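## Task

Carry the removable shelf to the height of the wall rack level that has yellow labels and slide it all the way in. Every bottle must end up upright on the shelf, and this must hold without the robot supporting anything. Release the shelf and move the grippers away at the end.

## Robot and tools

Robot: two six-joint arms, left_arm and right_arm, each with a two-finger parallel gripper and a wrist camera (cam_left_wrist, cam_right_wrist, both 504x504). The names are labels only and do not match image sides. Base of left_arm sits near (-0.001, +0.305, +0.006) m, right_arm near (-0.002, -0.266, +0.001) m, both in the scene frame.

Scene frame: origin at table-top height, midway between the arms, a few cm behind the near table edge. +x points out over the table, +y toward left_arm, +z up. All positions are metres, orientations are quaternions written w first (qw, qx, qy, qz). Gripper frame: fingers point along its +z, they open and close along its y. The reported end_effector_position is the point between the pads, roughly 1 cm short of the fingertips. Reported hand positions can be slightly wrong, more so at long reach, and motions tend to finish a centimetre or more low.

Command row (used by both motion tools): 16 numbers in one flat list covering both arms: left x, y, z, qw, qx, qy, qz, opening, then right x, y, z, qw, qx, qy, qz, opening. x, y, z are an absolute target position for that gripper in the scene frame (not an offset); the quaternion is an absolute target orientation in the scene frame. Opening runs from -1 (closed) to +1 (fully open, 0.094 m). Always fill both arms' parts; to keep an arm still, repeat the exact pose from the latest result before it began holding, with its intended opening. To keep an orientation, resend the same quaternion each time rather than copying a drifted reported one.

execute_actions(actions): a list of up to 15 actions; each action is a list of up to 15 rows, one row per 1/30 s step; if shorter, its last row is held until 15 steps pass (0.5 s per action). An empty list just returns state and images. Every step the command is clipped to within 70 mm and 16 degrees of the measured pose, so far targets take several actions. Any target more than 0.6 m from a gripper's current position along any of its own axes makes that action refused for both arms; a badly formed first action or one failing this check cancels the whole call.

move(target, speed, blocking): target is one 16-number row as above (absolute poses). Each gripper follows a straight line to its pose; both finish together, lasting 0.5 to 10 s (cut off at 10 s). speed is top path speed in m/s, 0.002 to 0.5, default 0.25; rotation is capped at twice that in rad/s. Opening is applied at the start. Paths do not avoid obstacles or the other arm, and grippers can lag or overshoot speed near full reach. Faster moves and targets set deeper past a contact hit and press harder. blocking=false returns after 0.5 s while motion continues; check with wait(0), and call wait or stop before sending new rows or moves. The result adds a move: line with the ending (done, off_target, moving, held, fault), limits that acted (paced = target clipped; held = checks blocked steps, after which the arm may jump fast), and each gripper's distance to its pose.

wait(seconds): 0 to 10 s, arms hold last command; returns early if a running move ends. stop(): brakes a running move (needs room; fingers keep moving). zoom_image(camera, region): region [x0, y0, x1, y1] pixels, top-left origin, at most 504x504, from that camera's latest image. read_manual(section): licence texts only. finished_scene(scene): ends scene 1 or 2 permanently after the robot holds its last command; the result tells whether the goal was met and gives the next task. Replying without a tool call ends all scenes.

Results: a state line per arm with pose and quaternion, Hand target lines (where each controller is now driving), grip_measured (finger opening on the command scale; last Joint positions value is opening in metres; each gripper may be off by about 1 mm), possible pose unreachable lines (clearance check altered commands), FAULT or MOTOR HOT lines, and camera calibration changes.

Gripping: command an opening below grip_measured to hold; about 0.03 below is firm, less is gentler. Pad force is roughly 50 to 62 N, weaker on very thin parts.

Cautions: don't knock anything off the table (fails the task); avoid drops, slips, slams and very hard pushes. Keep the arms from hitting each other. A bar under the bases and a plate behind it rise up to about 3 cm above the table with no warning on contact. Objects held may be briefly tugged, and loose ones nudged. Holding loads heats motors: warning at 75 °C, 10 s stop at 90 °C, at 100 °C the arm drops everything and falls. Joint limits (rad): waist -2.618 to 3.054, shoulder 0 to 3.142, elbow 0 to 3.142, wrist pitch -1.571 to 1.571, wrist yaw -1.571 to 1.571, wrist roll -2.094 to 2.094; elbows stop just short of straight. The simulation keeps running while you compose replies. Finish each scene by releasing the shelf and withdrawing the grippers before calling finished_scene.

Each tool is called after "Emit:" as name(argument=value, ...), one argument or row to a line, values as JSON.

## Session

Emit:
execute_actions(
  actions=[],
)

Scene clock: 0.00 s.
left_arm: end_effector_position=(+0.3824, +0.2944, +0.4125) grip_measured=+1.000 end_effector_quat_wxyz=(+0.709, +0.013, +0.705, -0.021) | right_arm: end_effector_position=(+0.3700, -0.2470, +0.4226) grip_measured=+1.000 end_effector_quat_wxyz=(+0.722, -0.019, +0.692, +0.024)
Joint positions: left_arm=[-0.003  1.058  1.042  0.017  0.006  0.005  0.094] | right_arm=[ 0.002  1.037  1.051  0.015  0.01  -0.009  0.094]
Joint velocities: left_arm=[-0.007 -0.007  0.012  0.022  0.007  0.051  0.   ] | right_arm=[ 0.007  0.002 -0.017 -0.007 -0.022 -0.007  0.   ]
Hand target (left_arm): +0.379, +0.294, +0.422; +0.717, +0.014, +0.697, -0.022
Hand target (right_arm): +0.366, -0.247, +0.434; +0.732, -0.019, +0.681, +0.025

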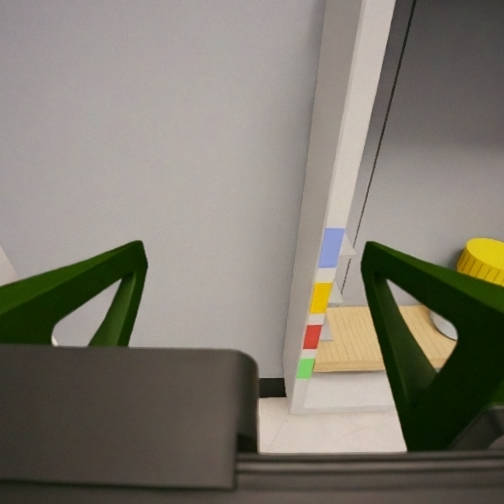

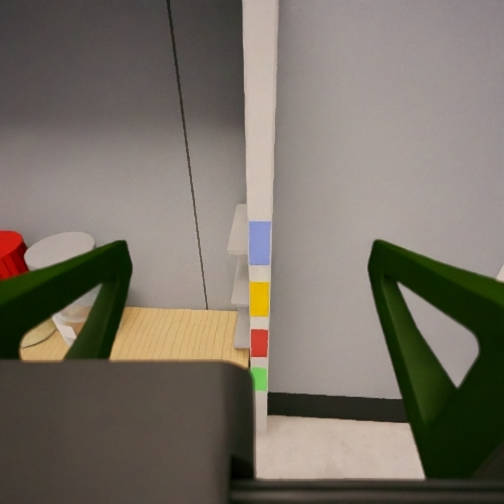

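Emit:
move(
  target=[0.26,0.2,0.33,0.683,0.183,0.683,-0.183,1,0.26,-0.2,0.33,0.683,-0.183,0.683,0.183,1],
)

Scene clock: 3.53 s.
left_arm: end_effector_position=(+0.2640, +0.2039, +0.3331) grip_measured=+1.000 end_effector_quat_wxyz=(+0.684, +0.173, +0.686, -0.179) | right_arm: end_effector_position=(+0.2682, -0.1995, +0.3246) grip_measured=+1.000 end_effector_quat_wxyz=(+0.676, -0.178, +0.690, +0.186)
Joint positions: left_arm=[-0.147  0.57   0.595 -0.035  0.317  0.006  0.094] | right_arm=[-0.215  0.619  0.606 -0.03  -0.667 -0.017  0.094]
Joint velocities: left_arm=[ 0.017  0.002 -0.002 -0.007  0.007 -0.007  0.   ] | right_arm=[-0.012 -0.002  0.007  0.125 -0.066 -0.037  0.   ]
Hand target (left_arm): +0.259, +0.200, +0.331; +0.684, +0.183, +0.682, -0.183
Hand target (right_arm): +0.262, -0.199, +0.328; +0.684, -0.185, +0.682, +0.181
Off the commanded pose (left_arm): 0.006 m, 1 deg.
Off the commanded pose (right_arm): 0.010 m, 1 deg.
move: done
camera_calibration (this result's frames):
cam_left_wrist: T_world_to_cam=[[-0.460734, -0.887529, 0.00417828, 0.305224], [-0.511786, 0.261826, -0.818243, 0.356502], [0.72512, -0.379131, -0.574857, 0.204195], [0, 0, 0, 1]] pos_world=[0.175014, 0.25497, 0.407813]
cam_right_wrist: T_world_to_cam=[[0.496838, -0.867711, -0.0151384, -0.301405], [-0.51885, -0.283012, -0.806659, 0.35251], [0.695663, 0.408634, -0.590823, 0.210288], [0, 0, 0, 1]] pos_world=[0.18636, -0.247698, 0.404036]

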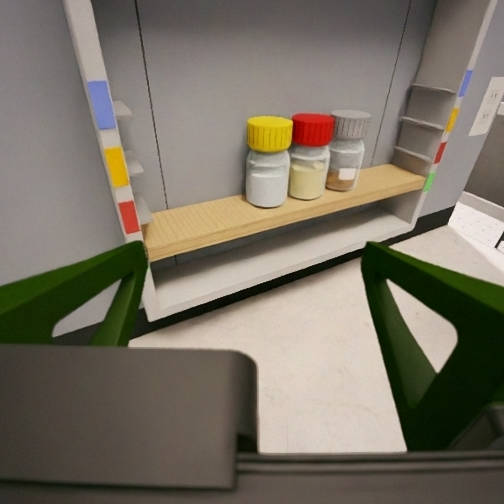

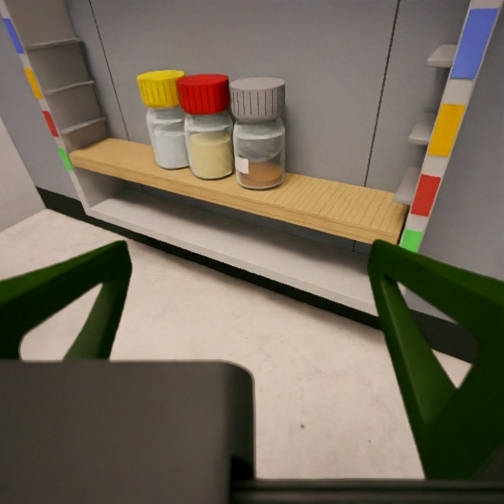

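Emit:
move(
  target=[0.40,0.16,0.222,0.5,-0.5,0.5,-0.5,0.2,0.40,-0.16,0.225,0.5,0.5,0.5,0.5,0.2],
  speed=0.4,
)

Scene clock: 17.47 s.
left_arm: end_effector_position=(+0.3944, +0.1665, +0.2099) grip_measured=+0.203 end_effector_quat_wxyz=(+0.498, -0.503, +0.509, -0.490) | right_arm: end_effector_position=(+0.3958, -0.1654, +0.2156) grip_measured=+0.202 end_effector_quat_wxyz=(+0.490, +0.509, +0.508, +0.492)
Joint positions: left_arm=[-0.541  1.524  0.519  0.974 -0.584 -1.558  0.057] | right_arm=[0.366 1.418 0.495 0.871 0.433 1.58  0.056]
Joint velocities: left_arm=[ 0.002 -0.002  0.002 -0.007 -0.022 -0.081  0.   ] | right_arm=[-0.007 -0.007 -0.007 -0.037  0.037 -0.007 -0.001]
Hand target (left_arm): +0.398, +0.160, +0.220; +0.499, -0.501, +0.501, -0.499
Hand target (right_arm): +0.400, -0.161, +0.227; +0.494, +0.506, +0.498, +0.503
Off the commanded pose (left_arm): 0.015 m, 2 deg.
Off the commanded pose (right_arm): 0.012 m, 2 deg.
move: off_target (left_arm, right_arm)
camera_calibration (this result's frames):
cam_left_wrist: T_world_to_cam=[[0.0486204, -0.0195439, 0.998626, -0.221537], [-0.571828, -0.820289, 0.011787, 0.3619], [0.818931, -0.571616, -0.0510585, -0.0902395], [0, 0, 0, 1]] pos_world=[0.291616, 0.24095, 0.21236]
cam_right_wrist: T_world_to_cam=[[-0.0355195, 0.00098659, -0.999368, 0.229648], [-0.577911, 0.81582, 0.0213455, 0.367083], [0.815326, 0.578305, -0.0284074, -0.0973137], [0, 0, 0, 1]] pos_world=[0.299641, -0.243424, 0.218903]

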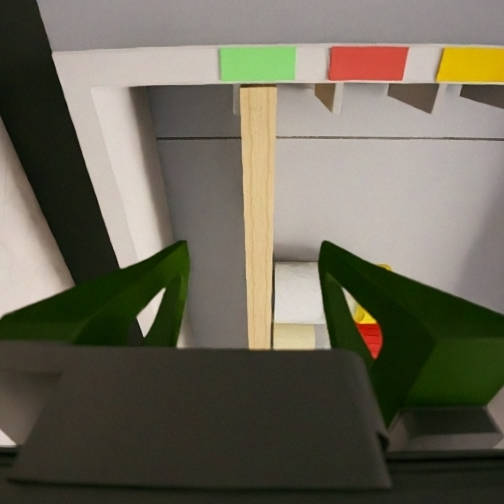

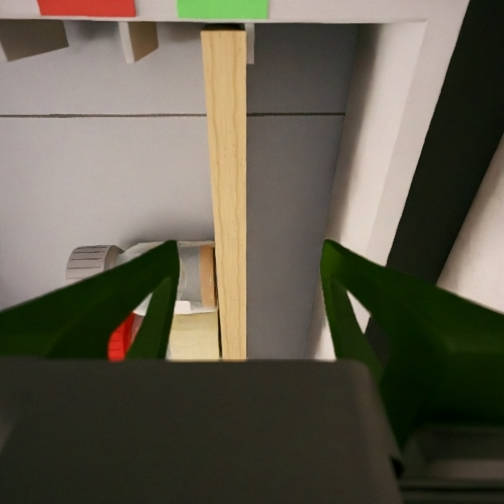

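Emit:
move(
  target=[0.47,0.15,0.222,0.513,-0.487,0.487,-0.513,0.2,0.47,-0.16,0.238,0.513,0.487,0.487,0.513,0.2],
  speed=0.1,
)

Scene clock: 22.47 s.
left_arm: end_effector_position=(+0.4628, +0.1506, +0.2092) grip_measured=+0.203 end_effector_quat_wxyz=(+0.505, -0.496, +0.494, -0.506) | right_arm: end_effector_position=(+0.4625, -0.1606, +0.2273) grip_measured=+0.202 end_effector_quat_wxyz=(+0.503, +0.499, +0.492, +0.507)
Joint positions: left_arm=[-0.466  1.801  0.762  1.061 -0.507 -1.547  0.057] | right_arm=[0.291 1.674 0.727 0.955 0.362 1.564 0.056]
Joint velocities: left_arm=[-0.002  0.007 -0.002  0.081  0.037  0.037  0.001] | right_arm=[-0.002 -0.017  0.002 -0.022 -0.037 -0.022  0.   ]
Hand target (left_arm): +0.469, +0.150, +0.221; +0.513, -0.487, +0.487, -0.513
Hand target (right_arm): +0.469, -0.160, +0.239; +0.514, +0.487, +0.487, +0.512
Off the commanded pose (left_arm): 0.015 m, 2 deg.
Off the commanded pose (right_arm): 0.013 m, 2 deg.
move: off_target (left_arm, right_arm)
camera_calibration (this result's frames):
cam_left_wrist: T_world_to_cam=[[0.00346263, -0.0029381, 0.99999, -0.206392], [-0.57347, -0.819226, -0.000421261, 0.391056], [0.819219, -0.573463, -0.00452159, -0.164937], [0, 0, 0, 1]] pos_world=[0.360093, 0.225172, 0.205809]
cam_right_wrist: T_world_to_cam=[[0.0190252, 0.00920135, -0.999777, 0.219946], [-0.575272, 0.817955, -0.00341913, 0.406192], [0.817741, 0.575208, 0.020855, -0.166921], [0, 0, 0, 1]] pos_world=[0.365984, -0.238257, 0.224767]

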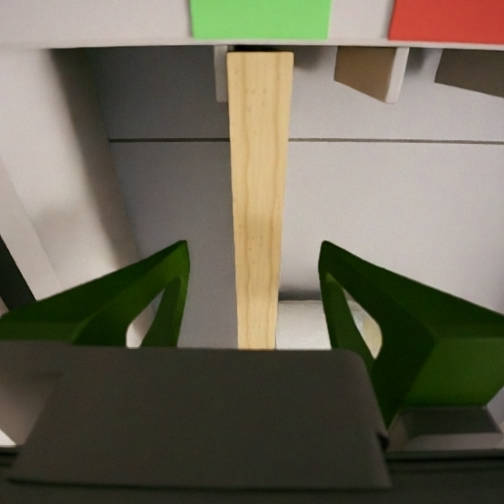

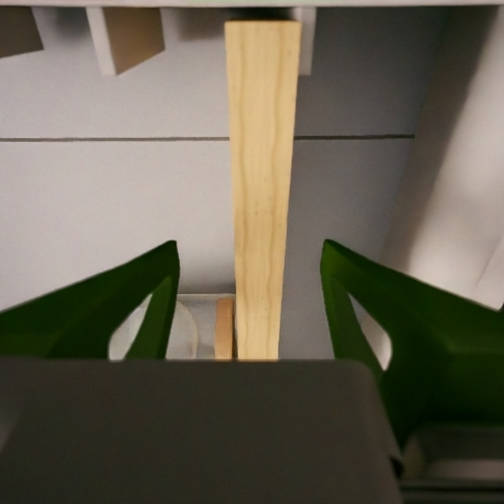

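Emit:
move(
  target=[0.497,0.15,0.224,0.513,-0.487,0.487,-0.513,0.0,0.502,-0.16,0.235,0.513,0.487,0.487,0.513,0.0],
  speed=0.08,
)

Emit:
move(
  target=[0.497,0.15,0.224,0.513,-0.487,0.487,-0.513,-0.72,0.502,-0.16,0.235,0.513,0.487,0.487,0.513,-0.72],
)

Emit:
move(
  target=[0.385,0.15,0.232,0.513,-0.487,0.487,-0.513,-0.72,0.39,-0.16,0.243,0.513,0.487,0.487,0.513,-0.72],
  speed=0.05,
)

Scene clock: 28.50 s.
left_arm: end_effector_position=(+0.4904, +0.1504, +0.2167) grip_measured=+0.003 end_effector_quat_wxyz=(+0.508, -0.493, +0.486, -0.512) | right_arm: end_effector_position=(+0.4951, -0.1601, +0.2262) grip_measured=+0.002 end_effector_quat_wxyz=(+0.504, +0.497, +0.489, +0.509)
Joint positions: left_arm=[-0.429  1.871  0.871  1.043 -0.47  -1.547  0.047] | right_arm=[0.259 1.788 0.848 0.957 0.329 1.563 0.047]
Joint velocities: left_arm=[-0.007 -0.002 -0.017  0.007 -0.037 -0.007 -0.001] | right_arm=[-0.002  0.007  0.002 -0.022  0.066 -0.037  0.001]
Hand target (left_arm): +0.497, +0.150, +0.224; +0.513, -0.487, +0.487, -0.513
Hand target (right_arm): +0.501, -0.160, +0.235; +0.513, +0.487, +0.487, +0.512
Off the commanded pose (left_arm): 0.010 m, 1 deg.
Off the commanded pose (right_arm): 0.011 m, 2 deg.
move: off_target (right_arm)
camera_calibration (this result's frames):
cam_left_wrist: T_world_to_cam=[[-0.0163005, 0.00579483, 0.99985, -0.20558], [-0.572849, -0.819648, -0.00458868, 0.407468], [0.819499, -0.572838, 0.0166802, -0.192441], [0, 0, 0, 1]] pos_world=[0.387772, 0.224934, 0.210629]
cam_right_wrist: T_world_to_cam=[[0.027066, 0.0112617, -0.99957, 0.21447], [-0.57577, 0.817587, -0.00637915, 0.425435], [0.817163, 0.575695, 0.028613, -0.195293], [0, 0, 0, 1]] pos_world=[0.398734, -0.237816, 0.222679]

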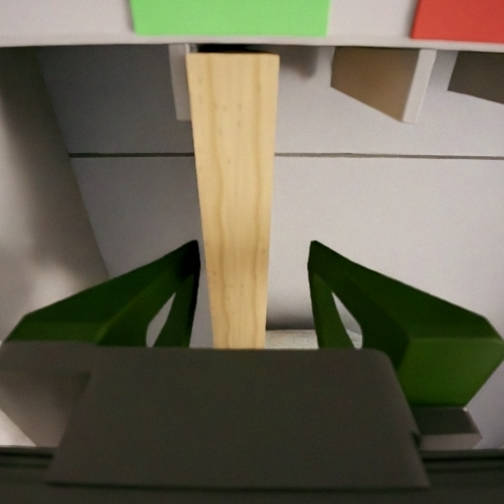

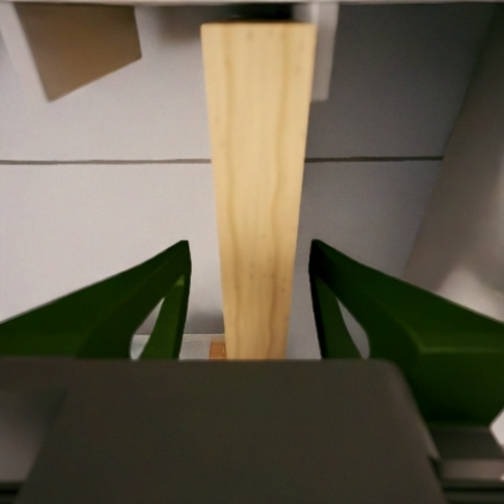

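Scene clock: 29.20 s.
left_arm: end_effector_position=(+0.4908, +0.1502, +0.2113) grip_measured=-0.645 end_effector_quat_wxyz=(+0.505, -0.496, +0.492, -0.507) | right_arm: end_effector_position=(+0.4952, -0.1601, +0.2252) grip_measured=-0.634 end_effector_quat_wxyz=(+0.504, +0.497, +0.491, +0.507)
Joint positions: left_arm=[-0.429  1.875  0.871  1.027 -0.47  -1.549  0.017] | right_arm=[0.259 1.788 0.848 0.953 0.329 1.56  0.017]
Joint velocities: left_arm=[-0.007 -0.007  0.002  0.081  0.051  0.066 -0.001] | right_arm=[-0.002 -0.007 -0.007 -0.066  0.022 -0.022  0.   ]
Hand target (left_arm): +0.496, +0.150, +0.224; +0.513, -0.487, +0.487, -0.513
Hand target (right_arm): +0.501, -0.160, +0.235; +0.513, +0.487, +0.487, +0.513
Off the commanded pose (left_arm): 0.014 m, 2 deg.
Off the commanded pose (right_arm): 0.012 m, 2 deg.
move: off_target (left_arm, right_arm)
camera_calibration (this result's frames):
cam_left_wrist: T_world_to_cam=[[0.000713095, -0.000524153, 1, -0.207642], [-0.57315, -0.81945, -0.0000208071, 0.406597], [0.81945, -0.57315, -0.000884765, -0.189064], [0, 0, 0, 1]] pos_world=[0.388117, 0.224715, 0.207483]
cam_right_wrist: T_world_to_cam=[[0.0230843, 0.0064846, -0.999712, 0.214705], [-0.575764, 0.817577, -0.00799177, 0.425785], [0.81729, 0.575783, 0.0226068, -0.193992], [0, 0, 0, 1]] pos_world=[0.398743, -0.237807, 0.222432]

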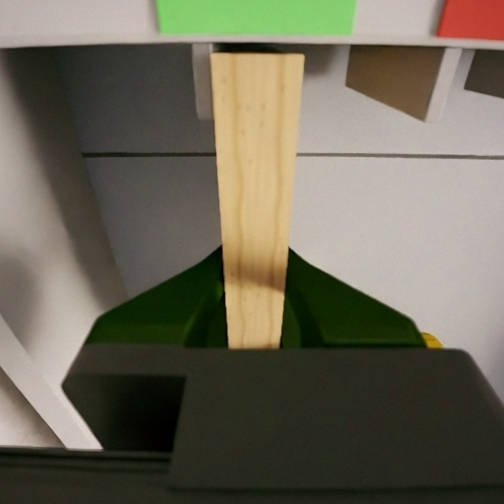

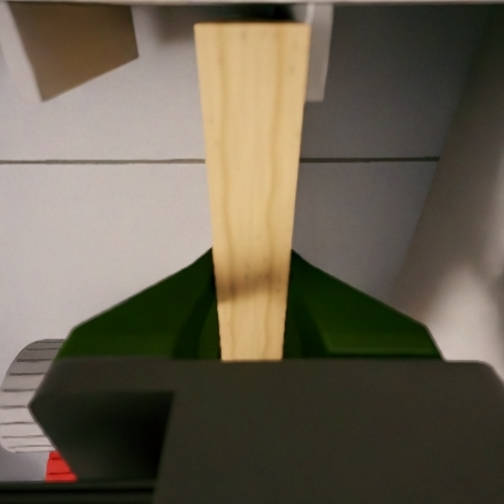

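Scene clock: 31.67 s.
left_arm: end_effector_position=(+0.3885, +0.1500, +0.1936) grip_measured=-0.645 end_effector_quat_wxyz=(+0.486, -0.511, +0.521, -0.481) | right_arm: end_effector_position=(+0.3934, -0.1600, +0.2011) grip_measured=-0.634 end_effector_quat_wxyz=(+0.479, +0.520, +0.515, +0.485)
Joint positions: left_arm=[-0.601  1.561  0.525  0.951 -0.636 -1.591  0.017] | right_arm=[0.388 1.439 0.485 0.861 0.454 1.608 0.017]
Joint velocities: left_arm=[-0.012 -0.002 -0.002 -0.007  0.007 -0.037 -0.   ] | right_arm=[-0.002  0.007 -0.012 -0.125  0.022  0.007 -0.   ]
Hand target (left_arm): +0.385, +0.151, +0.232; +0.511, -0.491, +0.487, -0.511
Hand target (right_arm): +0.389, -0.161, +0.241; +0.510, +0.491, +0.486, +0.512
Off the commanded pose (left_arm): 0.039 m, 7 deg.
Off the commanded pose (right_arm): 0.042 m, 7 deg.
move: off_target (left_arm, right_arm)
camera_calibration (this result's frames):
cam_left_wrist: T_world_to_cam=[[0.0902738, -0.0203546, 0.995709, -0.220842], [-0.576712, -0.816171, 0.0356019, 0.341822], [0.811945, -0.577451, -0.0854177, -0.0854627], [0, 0, 0, 1]] pos_world=[0.28646, 0.22514, 0.200425]
cam_right_wrist: T_world_to_cam=[[-0.0716714, 0.00942704, -0.997384, 0.230301], [-0.577304, 0.815047, 0.0491883, 0.355588], [0.813378, 0.579319, -0.0529733, -0.0930345], [0, 0, 0, 1]] pos_world=[0.29746, -0.238095, 0.207279]

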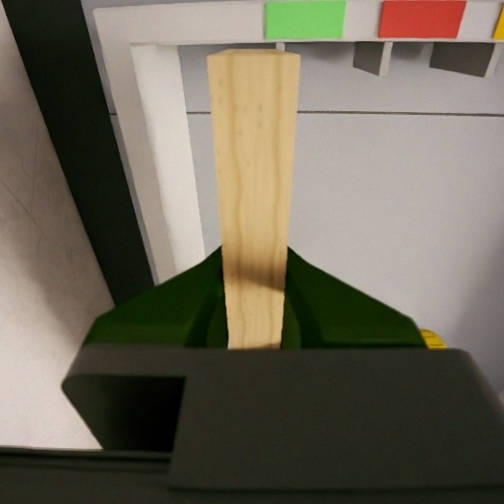

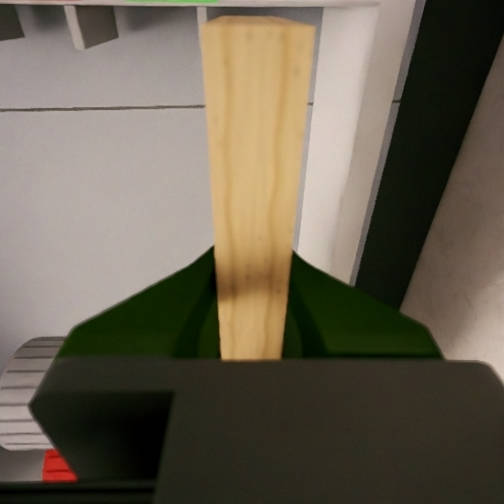

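Heavy sag; compensate (8° pitch, +4 cm).

Emit:
move(
  target=[0.38,0.15,0.368,0.535,-0.465,0.465,-0.535,-0.72,0.385,-0.16,0.383,0.535,0.465,0.465,0.535,-0.72],
  speed=0.06,
)

Scene clock: 37.27 s.
left_arm: end_effector_position=(+0.3867, +0.1513, +0.3348) grip_measured=-0.645 end_effector_quat_wxyz=(+0.519, -0.483, +0.480, -0.516) | right_arm: end_effector_position=(+0.3899, -0.1602, +0.3476) grip_measured=-0.634 end_effector_quat_wxyz=(+0.514, +0.484, +0.484, +0.517)
Joint positions: left_arm=[-0.612  1.306  0.799  0.595 -0.655 -1.502  0.017] | right_arm=[0.398 1.203 0.813 0.448 0.462 1.532 0.017]
Joint velocities: left_arm=[-0.002 -0.022  0.002 -0.051 -0.081 -0.022 -0.   ] | right_arm=[ 0.007 -0.007 -0.002 -0.095  0.022  0.037 -0.   ]
Hand target (left_arm): +0.380, +0.150, +0.367; +0.534, -0.465, +0.463, -0.533
Hand target (right_arm): +0.381, -0.162, +0.382; +0.533, +0.466, +0.463, +0.533
Off the commanded pose (left_arm): 0.034 m, 4 deg.
Off the commanded pose (right_arm): 0.036 m, 4 deg.
move: off_target (left_arm, right_arm)
camera_calibration (this result's frames):
cam_left_wrist: T_world_to_cam=[[-0.0472955, -0.00507194, 0.998868, -0.311437], [-0.568303, -0.822232, -0.0310837, 0.356803], [0.821459, -0.56913, 0.0360055, -0.116683], [0, 0, 0, 1]] pos_world=[0.283893, 0.225388, 0.326377]
cam_right_wrist: T_world_to_cam=[[0.0631165, 0.000924554, -0.998006, 0.322416], [-0.578643, 0.814793, -0.0358401, 0.376586], [0.813135, 0.579751, 0.0519618, -0.118604], [0, 0, 0, 1]] pos_world=[0.294, -0.238377, 0.341433]

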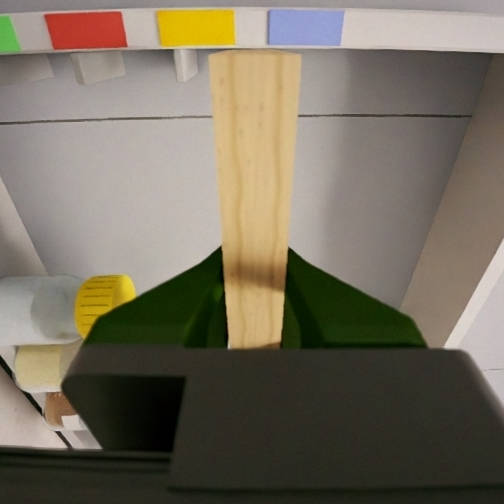

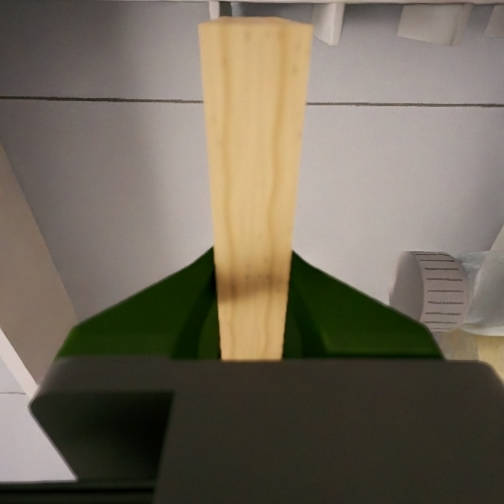

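Emit:
move(
  target=[0.39,0.15,0.352,0.52,-0.48,0.48,-0.52,-0.72,0.395,-0.16,0.366,0.52,0.48,0.48,0.52,-0.72],
  speed=0.06,
)

Emit:
move(
  target=[0.45,0.15,0.352,0.52,-0.48,0.48,-0.52,-0.72,0.455,-0.16,0.366,0.52,0.48,0.48,0.52,-0.72],
  speed=0.04,
)

Scene clock: 40.70 s.
left_arm: end_effector_position=(+0.3880, +0.1503, +0.3280) grip_measured=-0.645 end_effector_quat_wxyz=(+0.507, -0.495, +0.489, -0.509) | right_arm: end_effector_position=(+0.3911, -0.1607, +0.3434) grip_measured=-0.634 end_effector_quat_wxyz=(+0.508, +0.492, +0.493, +0.507)
Joint positions: left_arm=[-0.612  1.306  0.814  0.529 -0.655 -1.54   0.017] | right_arm=[0.396 1.203 0.831 0.392 0.463 1.544 0.017]
Joint velocities: left_arm=[ 0.007  0.012  0.002 -0.051 -0.066 -0.007  0.   ] | right_arm=[ 0.007 -0.017 -0.012  0.022  0.022  0.022  0.   ]
Hand target (left_arm): +0.389, +0.150, +0.352; +0.520, -0.480, +0.479, -0.519
Hand target (right_arm): +0.393, -0.161, +0.366; +0.520, +0.480, +0.479, +0.520
Off the commanded pose (left_arm): 0.024 m, 3 deg.
Off the commanded pose (right_arm): 0.023 m, 3 deg.
move: off_target (left_arm, right_arm)
camera_calibration (this result's frames):
cam_left_wrist: T_world_to_cam=[[-0.00746143, 0.00258616, 0.999969, -0.321543], [-0.570736, -0.821131, -0.002135, 0.347774], [0.8211, -0.570734, 0.00760282, -0.10844], [0, 0, 0, 1]] pos_world=[0.285128, 0.224509, 0.3231]
cam_right_wrist: T_world_to_cam=[[0.028971, -0.00438345, -0.999571, 0.331199], [-0.577822, 0.815909, -0.0203253, 0.372091], [0.815648, 0.578163, 0.0211049, -0.109676], [0, 0, 0, 1]] pos_world=[0.294865, -0.23873, 0.340934]

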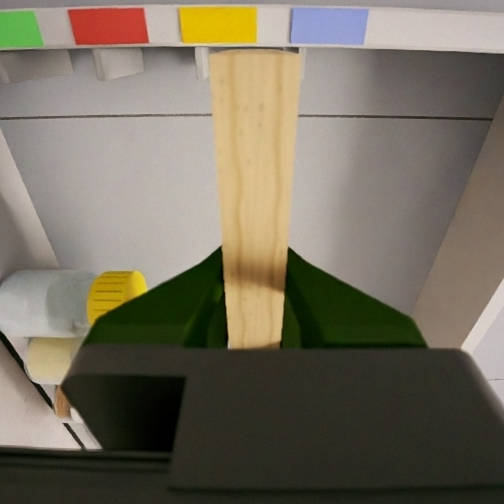

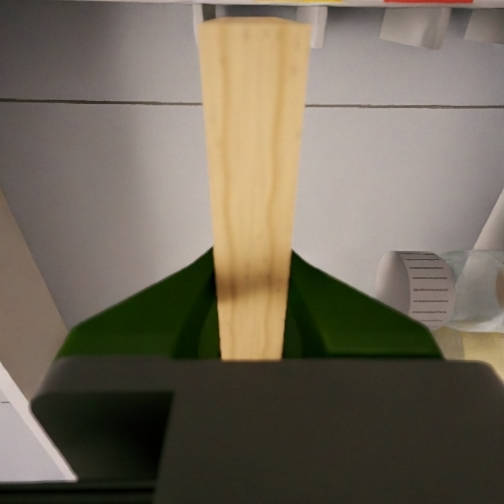

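Scene clock: 42.70 s.
left_arm: end_effector_position=(+0.4268, +0.1489, +0.3133) grip_measured=-0.645 end_effector_quat_wxyz=(+0.498, -0.511, +0.503, -0.488) | right_arm: end_effector_position=(+0.4502, -0.1612, +0.3292) grip_measured=-0.634 end_effector_quat_wxyz=(+0.495, +0.502, +0.509, +0.493)
Joint positions: left_arm=[-0.542  1.442  0.926  0.48  -0.599 -1.572  0.017] | right_arm=[0.304 1.424 0.985 0.401 0.368 1.56  0.017]
Joint velocities: left_arm=[ 0.012 -0.012 -0.002 -0.007  0.007 -0.007 -0.   ] | right_arm=[-0.002  0.002 -0.002 -0.051  0.007  0.066  0.002]
Hand target (left_arm): +0.444, +0.153, +0.351; +0.522, -0.481, +0.479, -0.516
Hand target (right_arm): +0.451, -0.161, +0.366; +0.520, +0.480, +0.480, +0.519
Off the commanded pose (left_arm): 0.045 m, 6 deg.
Off the commanded pose (right_arm): 0.037 m, 6 deg.
move: off_target (left_arm, right_arm)
camera_calibration (this result's frames):
cam_left_wrist: T_world_to_cam=[[0.0527551, -0.00783194, 0.998577, -0.330221], [-0.559874, -0.828256, 0.0230822, 0.357329], [0.826897, -0.560295, -0.0480796, -0.127565], [0, 0, 0, 1]] pos_world=[0.322963, 0.2219, 0.31537]
cam_right_wrist: T_world_to_cam=[[-0.0228732, -0.0104803, -0.999683, 0.3377], [-0.581216, 0.813736, 0.00476755, 0.399252], [0.813428, 0.581141, -0.0247041, -0.14073], [0, 0, 0, 1]] pos_world=[0.354249, -0.239562, 0.332213]

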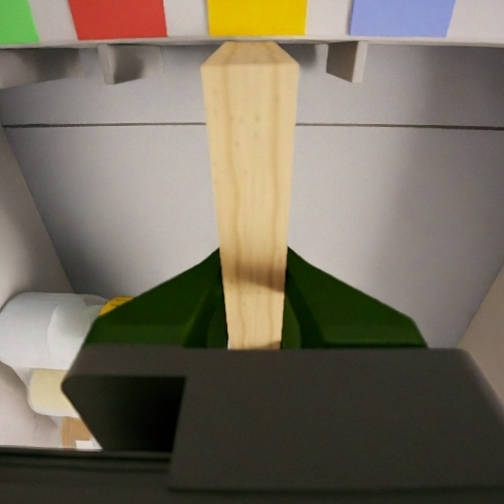

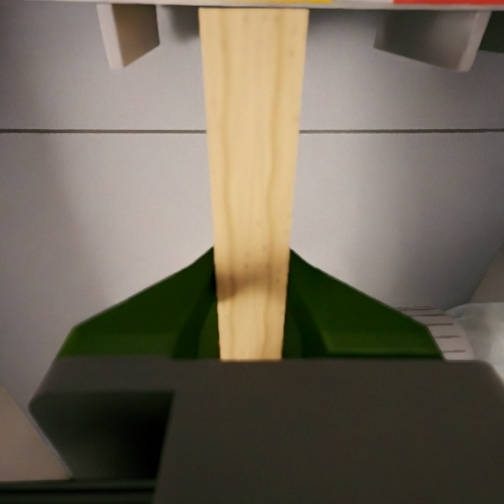

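Left caught, probably on the support or side panel. Back off, raise.

Emit:
move(
  target=[0.41,0.147,0.364,0.53,-0.47,0.47,-0.53,-0.72,0.41,-0.163,0.377,0.53,0.47,0.47,0.53,-0.72],
  speed=0.04,
)

Emit:
move(
  target=[0.455,0.147,0.364,0.53,-0.47,0.47,-0.53,-0.72,0.45,-0.163,0.377,0.53,0.47,0.47,0.53,-0.72],
  speed=0.03,
)

Scene clock: 48.23 s.
left_arm: end_effector_position=(+0.4172, +0.1461, +0.3377) grip_measured=-0.645 end_effector_quat_wxyz=(+0.512, -0.486, +0.494, -0.507) | right_arm: end_effector_position=(+0.4220, -0.1649, +0.3467) grip_measured=-0.634 end_effector_quat_wxyz=(+0.509, +0.499, +0.482, +0.509)
Joint positions: left_arm=[-0.559  1.402  0.921  0.526 -0.595 -1.517  0.017] | right_arm=[0.342 1.318 0.914 0.431 0.427 1.561 0.017]
Joint velocities: left_arm=[-0.012 -0.007 -0.007 -0.007 -0.037 -0.037  0.001] | right_arm=[-0.002 -0.002  0.002  0.037  0.007 -0.007  0.001]
Hand target (left_arm): +0.410, +0.147, +0.364; +0.529, -0.471, +0.469, -0.528
Hand target (right_arm): +0.409, -0.164, +0.376; +0.528, +0.472, +0.468, +0.528
Off the commanded pose (left_arm): 0.027 m, 5 deg.
Off the commanded pose (right_arm): 0.033 m, 5 deg.
move: off_target (left_arm, right_arm)
camera_calibration (this result's frames):
cam_left_wrist: T_world_to_cam=[[-0.0145887, -0.0185857, 0.999721, -0.324862], [-0.575778, -0.817266, -0.0235959, 0.369829], [0.817476, -0.575961, 0.00122165, -0.130397], [0, 0, 0, 1]] pos_world=[0.314796, 0.221107, 0.333657]
cam_right_wrist: T_world_to_cam=[[0.0358366, 0.0139631, -0.99926, 0.333595], [-0.563373, 0.826157, -0.00866003, 0.384985], [0.825425, 0.563266, 0.0374731, -0.144786], [0, 0, 0, 1]] pos_world=[0.324445, -0.241163, 0.342107]

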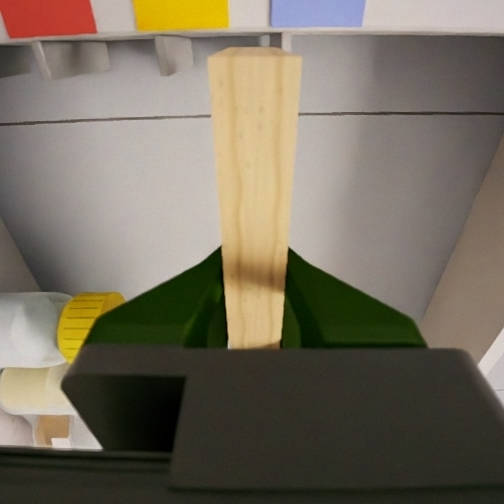

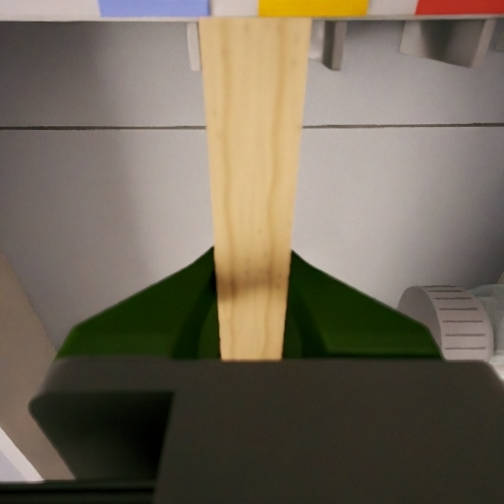

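Scene clock: 50.03 s.
left_arm: end_effector_position=(+0.4483, +0.1468, +0.3290) grip_measured=-0.645 end_effector_quat_wxyz=(+0.508, -0.490, +0.497, -0.505) | right_arm: end_effector_position=(+0.4477, -0.1640, +0.3404) grip_measured=-0.634 end_effector_quat_wxyz=(+0.509, +0.501, +0.486, +0.504)
Joint positions: left_arm=[-0.5    1.508  0.992  0.545 -0.534 -1.531  0.017] | right_arm=[0.312 1.418 0.977 0.455 0.4   1.56  0.017]
Joint velocities: left_arm=[-0.002  0.002 -0.007 -0.007  0.007  0.051  0.   ] | right_arm=[-0.002  0.002  0.002 -0.051  0.022 -0.022 -0.001]
Hand target (left_arm): +0.452, +0.148, +0.363; +0.529, -0.470, +0.469, -0.528
Hand target (right_arm): +0.446, -0.164, +0.377; +0.530, +0.470, +0.469, +0.528
Off the commanded pose (left_arm): 0.036 m, 5 deg.
Off the commanded pose (right_arm): 0.037 m, 6 deg.
move: off_target (left_arm, right_arm)
camera_calibration (this result's frames):
cam_left_wrist: T_world_to_cam=[[-0.00201841, -0.0151601, 0.999883, -0.321907], [-0.578679, -0.815443, -0.0135318, 0.385815], [0.815553, -0.578639, -0.00712696, -0.151512], [0, 0, 0, 1]] pos_world=[0.346179, 0.22206, 0.32601]
cam_right_wrist: T_world_to_cam=[[0.0244131, 0.00818491, -0.999668, 0.33069], [-0.561017, 0.827776, -0.00692319, 0.397269], [0.827444, 0.561, 0.0248005, -0.163216], [0, 0, 0, 1]] pos_world=[0.349853, -0.239992, 0.337378]

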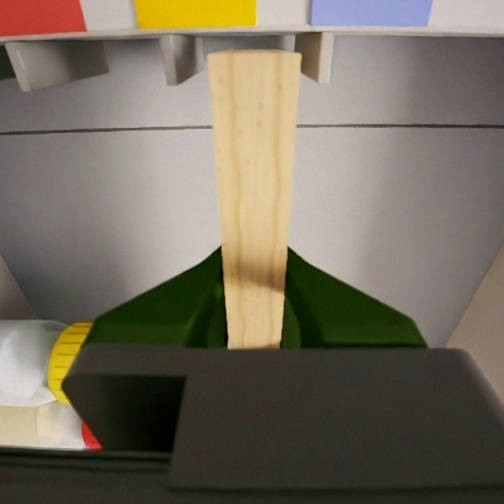

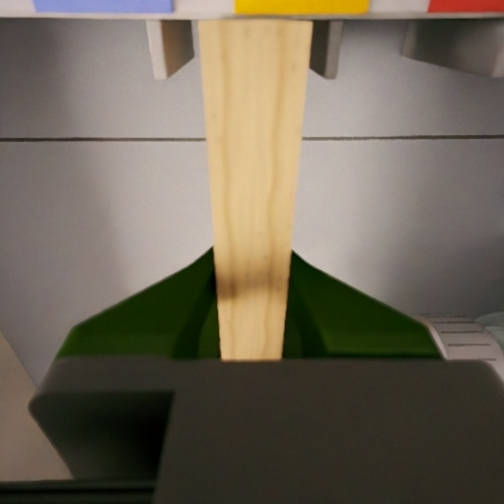

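Emit:
move(
  target=[0.495,0.149,0.355,0.53,-0.47,0.47,-0.53,-0.72,0.498,-0.161,0.368,0.53,0.47,0.47,0.53,-0.72],
  speed=0.04,
)

Emit:
move(
  target=[0.512,0.149,0.325,0.51,-0.49,0.49,-0.51,-0.72,0.516,-0.161,0.338,0.51,0.49,0.49,0.51,-0.72],
  speed=0.03,
)

Emit:
move(
  target=[0.495,0.149,0.322,0.51,-0.49,0.49,-0.51,0.1,0.50,-0.161,0.335,0.51,0.49,0.49,0.51,0.1],
  speed=0.02,
)

Emit:
move(
  target=[0.40,0.149,0.322,0.51,-0.49,0.49,-0.51,0.1,0.40,-0.161,0.335,0.51,0.49,0.49,0.51,0.1],
  speed=0.15,
)

Emit:
move(
  target=[0.33,0.15,0.23,0.683,0.183,0.683,-0.183,1,0.33,-0.15,0.24,0.683,-0.183,0.683,0.183,1],
  speed=0.4,
)

Scene clock: 56.03 s.
left_arm: end_effector_position=(+0.4901, +0.1470, +0.3188) grip_measured=-0.645 end_effector_quat_wxyz=(+0.506, -0.492, +0.495, -0.506) | right_arm: end_effector_position=(+0.4940, -0.1637, +0.3336) grip_measured=-0.634 end_effector_quat_wxyz=(+0.511, +0.499, +0.488, +0.503)
Joint positions: left_arm=[-0.44   1.658  1.102  0.583 -0.475 -1.54   0.017] | right_arm=[0.261 1.592 1.107 0.502 0.348 1.552 0.017]
Joint velocities: left_arm=[-0.017 -0.002  0.002 -0.051 -0.051 -0.051 -0.   ] | right_arm=[ 0.002  0.002  0.022 -0.081  0.051 -0.022 -0.   ]
Hand target (left_arm): +0.492, +0.150, +0.354; +0.530, -0.470, +0.469, -0.528
Hand target (right_arm): +0.494, -0.162, +0.368; +0.530, +0.470, +0.469, +0.528
Off the commanded pose (left_arm): 0.037 m, 5 deg.
Off the commanded pose (right_arm): 0.035 m, 5 deg.
move: off_target (left_arm, right_arm)
camera_calibration (this result's frames):
cam_left_wrist: T_world_to_cam=[[-0.00102235, -0.00830883, 0.999965, -0.313079], [-0.577006, -0.816707, -0.00737604, 0.407402], [0.816739, -0.576993, -0.00395928, -0.187347], [0, 0, 0, 1]] pos_world=[0.387767, 0.222029, 0.315331]
cam_right_wrist: T_world_to_cam=[[0.0266908, 0.000249022, -0.999644, 0.320315], [-0.562048, 0.826972, -0.0148009, 0.425937], [0.826674, 0.562243, 0.0222125, -0.200178], [0, 0, 0, 1]] pos_world=[0.396329, -0.239769, 0.330952]

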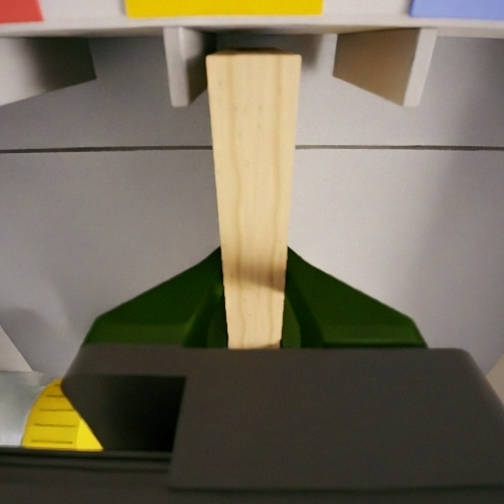

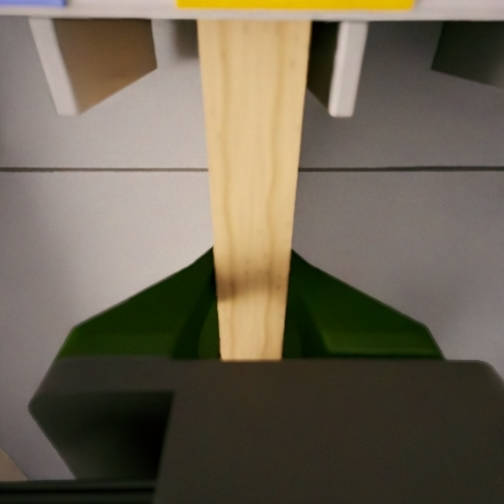

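Scene clock: 57.03 s.
left_arm: end_effector_position=(+0.4948, +0.1476, +0.3133) grip_measured=-0.645 end_effector_quat_wxyz=(+0.502, -0.498, +0.499, -0.502) | right_arm: end_effector_position=(+0.4965, -0.1637, +0.3274) grip_measured=-0.634 end_effector_quat_wxyz=(+0.506, +0.506, +0.493, +0.495)
Joint positions: left_arm=[-0.433  1.674  1.116  0.562 -0.472 -1.552  0.017] | right_arm=[0.261 1.602 1.116 0.477 0.353 1.561 0.017]
Joint velocities: left_arm=[ 0.007  0.007 -0.017 -0.037 -0.007 -0.066 -0.001] | right_arm=[-0.007 -0.007  0.007 -0.007  0.066  0.037 -0.   ]
Hand target (left_arm): +0.510, +0.150, +0.324; +0.510, -0.490, +0.490, -0.510
Hand target (right_arm): +0.513, -0.162, +0.337; +0.511, +0.490, +0.490, +0.509
Off the commanded pose (left_arm): 0.021 m, 2 deg.
Off the commanded pose (right_arm): 0.022 m, 3 deg.
move: off_target (left_arm, right_arm)
camera_calibration (this result's frames):
cam_left_wrist: T_world_to_cam=[[0.0180277, -0.00628622, 0.999818, -0.317287], [-0.57491, -0.8182, 0.00522186, 0.405833], [0.818018, -0.5749, -0.0183643, -0.187299], [0, 0, 0, 1]] pos_world=[0.392251, 0.22238, 0.31167]
cam_right_wrist: T_world_to_cam=[[0.00261202, 0.000769145, -0.999996, 0.326196], [-0.558147, 0.829742, -0.000819699, 0.421187], [0.829738, 0.558147, 0.0025966, -0.197793], [0, 0, 0, 1]] pos_world=[0.398349, -0.23933, 0.327054]

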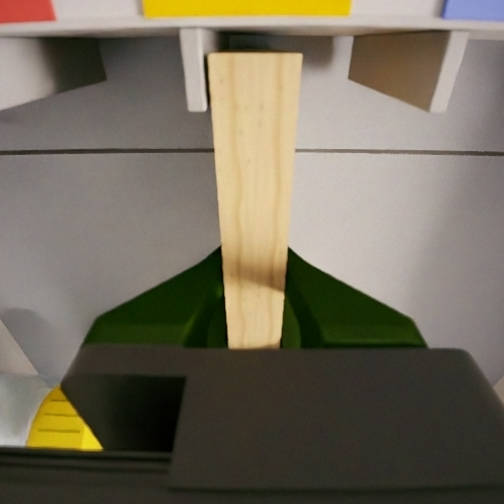

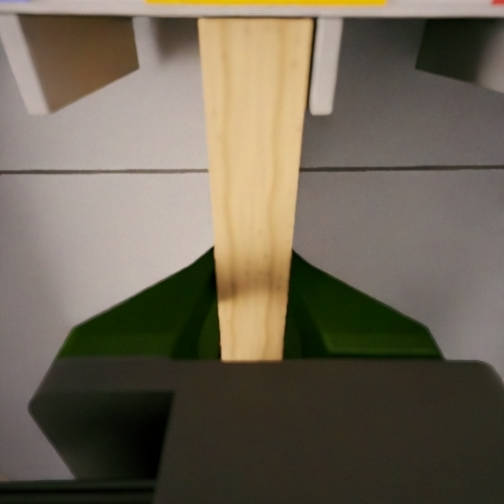

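Scene clock: 58.37 s.
left_arm: end_effector_position=(+0.4945, +0.1475, +0.3194) grip_measured=+0.097 end_effector_quat_wxyz=(+0.504, -0.495, +0.489, -0.511) | right_arm: end_effector_position=(+0.4961, -0.1594, +0.3342) grip_measured=+0.099 end_effector_quat_wxyz=(+0.505, +0.496, +0.489, +0.510)
Joint positions: left_arm=[-0.434  1.673  1.116  0.589 -0.473 -1.553  0.052] | right_arm=[0.262 1.601 1.116 0.504 0.331 1.562 0.052]
Joint velocities: left_arm=[-0.012 -0.007  0.002 -0.066  0.037  0.037  0.001] | right_arm=[ 0.007  0.002  0.027  0.037  0.007  0.037 -0.   ]
Hand target (left_arm): +0.495, +0.149, +0.322; +0.510, -0.490, +0.490, -0.510
Hand target (right_arm): +0.500, -0.161, +0.335; +0.510, +0.490, +0.490, +0.510
Off the commanded pose (left_arm): 0.003 m, 1 deg.
Off the commanded pose (right_arm): 0.004 m, 1 deg.
move: done
camera_calibration (this result's frames):
cam_left_wrist: T_world_to_cam=[[-0.00573515, 0.00665241, 0.999961, -0.313611], [-0.574728, -0.818341, 0.00214787, 0.406485], [0.818324, -0.574694, 0.00851664, -0.195724], [0, 0, 0, 1]] pos_world=[0.391986, 0.222249, 0.314393]
cam_right_wrist: T_world_to_cam=[[0.0292189, 0.0105358, -0.999518, 0.321194], [-0.576635, 0.81696, -0.00824533, 0.427061], [0.816479, 0.576598, 0.029946, -0.199529], [0, 0, 0, 1]] pos_world=[0.399785, -0.237228, 0.330536]

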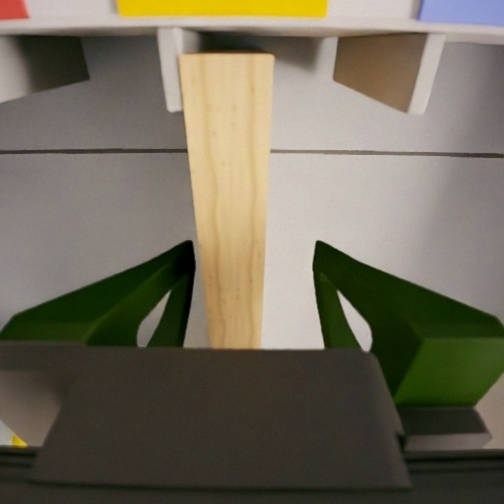

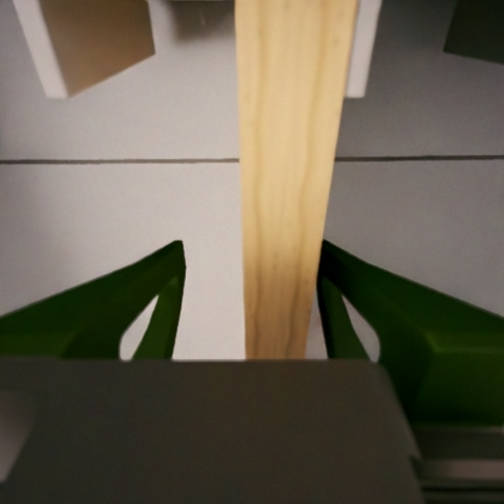

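Scene clock: 59.53 s.
left_arm: end_effector_position=(+0.4054, +0.1492, +0.3250) grip_measured=+0.097 end_effector_quat_wxyz=(+0.506, -0.495, +0.482, -0.517) | right_arm: end_effector_position=(+0.4067, -0.1612, +0.3306) grip_measured=+0.099 end_effector_quat_wxyz=(+0.504, +0.496, +0.487, +0.512)
Joint positions: left_arm=[-0.575  1.374  0.838  0.591 -0.616 -1.548  0.052] | right_arm=[0.367 1.272 0.82  0.475 0.435 1.562 0.052]
Joint velocities: left_arm=[-0.007 -0.007  0.002  0.037  0.007 -0.007 -0.002] | right_arm=[-0.007 -0.007  0.002 -0.095  0.007 -0.037 -0.001]
Hand target (left_arm): +0.400, +0.149, +0.323; +0.510, -0.490, +0.490, -0.510
Hand target (right_arm): +0.400, -0.161, +0.334; +0.509, +0.491, +0.489, +0.510
Off the commanded pose (left_arm): 0.006 m, 1 deg.
Off the commanded pose (right_arm): 0.008 m, 1 deg.
move: done
camera_calibration (this result's frames):
cam_left_wrist: T_world_to_cam=[[-0.0220836, 0.0183483, 0.999588, -0.314666], [-0.572958, -0.819581, 0.00238595, 0.356051], [0.819287, -0.57267, 0.0286121, -0.129117], [0, 0, 0, 1]] pos_world=[0.302837, 0.223645, 0.317381]
cam_right_wrist: T_world_to_cam=[[0.0326468, 0.0146583, -0.999359, 0.319474], [-0.577254, 0.816536, -0.00688085, 0.376651], [0.815912, 0.577109, 0.0351188, -0.126748], [0, 0, 0, 1]] pos_world=[0.310408, -0.239085, 0.326312]

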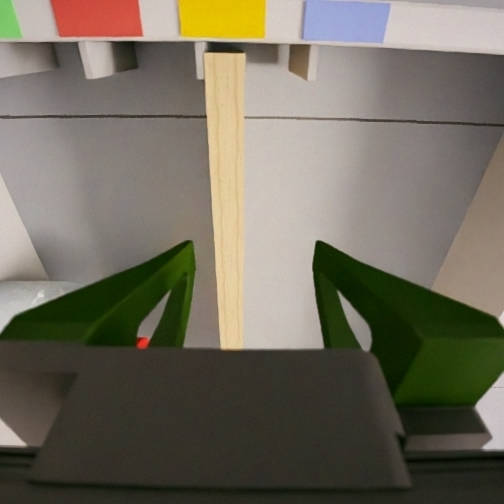

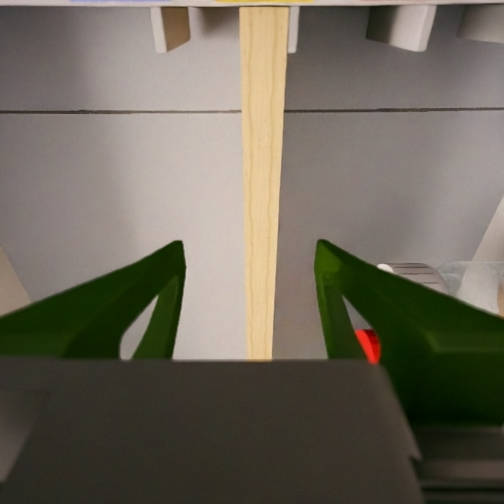

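Scene clock: 62.33 s.
left_arm: end_effector_position=(+0.3307, +0.1479, +0.2274) grip_measured=+1.000 end_effector_quat_wxyz=(+0.679, +0.180, +0.687, -0.186) | right_arm: end_effector_position=(+0.3351, -0.1470, +0.2282) grip_measured=+1.000 end_effector_quat_wxyz=(+0.673, -0.180, +0.693, +0.185)
Joint positions: left_arm=[-0.345  1.135  0.328  0.79   0.14   0.003  0.094] | right_arm=[ 0.107  1.083  0.351  0.686 -0.347 -0.008  0.094]
Joint velocities: left_arm=[-0.002 -0.012 -0.002 -0.051 -0.051 -0.037  0.   ] | right_arm=[-0.002  0.017  0.022 -0.095 -0.037 -0.037  0.   ]
Hand target (left_arm): +0.329, +0.151, +0.231; +0.684, +0.183, +0.682, -0.183
Hand target (right_arm): +0.332, -0.149, +0.239; +0.685, -0.186, +0.681, +0.180
Off the commanded pose (left_arm): 0.003 m, 1 deg.
Off the commanded pose (right_arm): 0.013 m, 2 deg.
move: off_target (right_arm)
camera_calibration (this result's frames):
cam_left_wrist: T_world_to_cam=[[-0.479296, -0.877635, 0.0057219, 0.290954], [-0.512033, 0.274326, -0.813982, 0.316133], [0.712809, -0.393068, -0.580862, 0.0813351], [0, 0, 0, 1]] pos_world=[0.243347, 0.200598, 0.302906]
cam_right_wrist: T_world_to_cam=[[0.498396, -0.866852, -0.0129914, -0.291495], [-0.52435, -0.289473, -0.800789, 0.323939], [0.690405, 0.405922, -0.598806, 0.088577], [0, 0, 0, 1]] pos_world=[0.253983, -0.194867, 0.30866]

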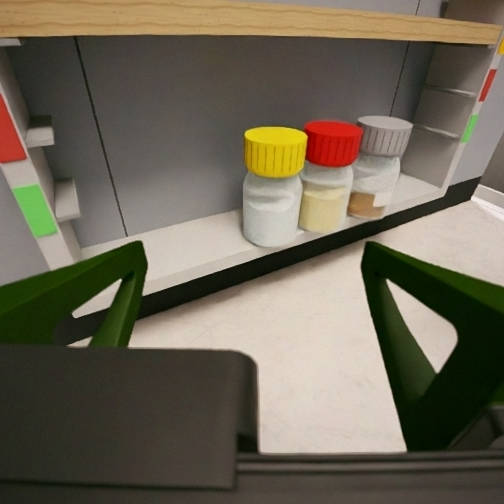

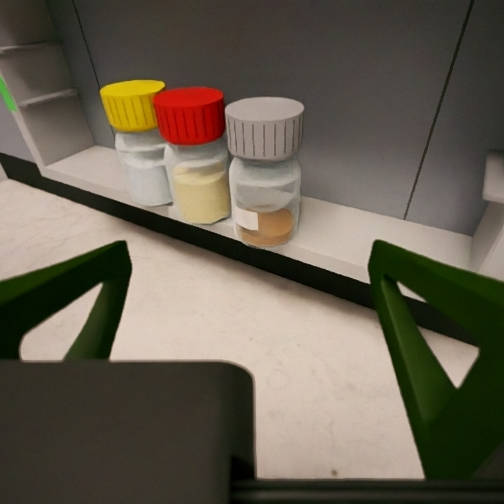

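Emit:
move(
  target=[0.435,0.092,0.193,0.66,0.268,0.646,-0.274,0.55,0.43,-0.12,0.212,0.66,-0.268,0.646,0.274,0.55],
  speed=0.15,
)

Scene clock: 68.63 s.
left_arm: end_effector_position=(+0.4267, +0.0918, +0.1784) grip_measured=+0.553 end_effector_quat_wxyz=(+0.646, +0.266, +0.661, -0.274) | right_arm: end_effector_position=(+0.4239, -0.1186, +0.2001) grip_measured=+0.552 end_effector_quat_wxyz=(+0.648, -0.265, +0.659, +0.274)
Joint positions: left_arm=[-0.252  1.835  0.69   1.114  0.493  0.005  0.073] | right_arm=[ 0.012  1.709  0.673  0.997 -0.702 -0.011  0.073]
Joint velocities: left_arm=[-0.007 -0.022 -0.002  0.139  0.022  0.022  0.001] | right_arm=[ 0.007  0.002  0.002  0.022 -0.051  0.022 -0.   ]
Hand target (left_arm): +0.433, +0.092, +0.192; +0.660, +0.268, +0.646, -0.274
Hand target (right_arm): +0.430, -0.120, +0.212; +0.660, -0.269, +0.646, +0.273
Off the commanded pose (left_arm): 0.017 m, 2 deg.
Off the commanded pose (right_arm): 0.014 m, 2 deg.
move: off_target (left_arm, right_arm)
camera_calibration (this result's frames):
cam_left_wrist: T_world_to_cam=[[-0.688661, -0.724967, 0.0130013, 0.36205], [-0.432827, 0.396633, -0.809532, 0.294905], [0.581728, -0.563121, -0.586931, 0.0350749], [0, 0, 0, 1]] pos_world=[0.356569, 0.165256, 0.254615]
cam_right_wrist: T_world_to_cam=[[0.70432, -0.70972, -0.0151779, -0.379629], [-0.424959, -0.404406, -0.809855, 0.30219], [0.568633, 0.576847, -0.586433, 0.0683154], [0, 0, 0, 1]] pos_world=[0.356952, -0.18663, 0.279031]

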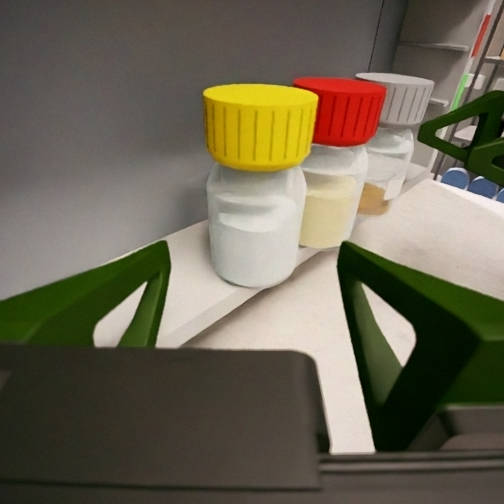

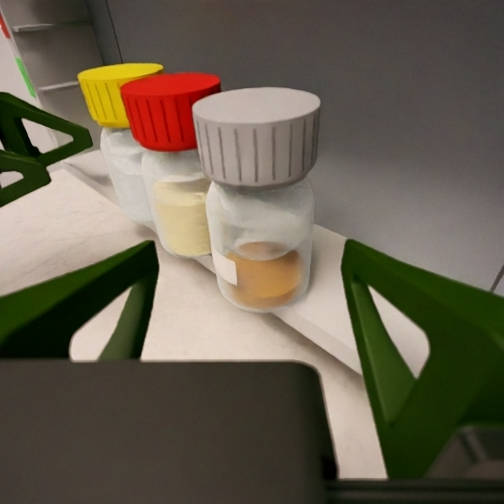

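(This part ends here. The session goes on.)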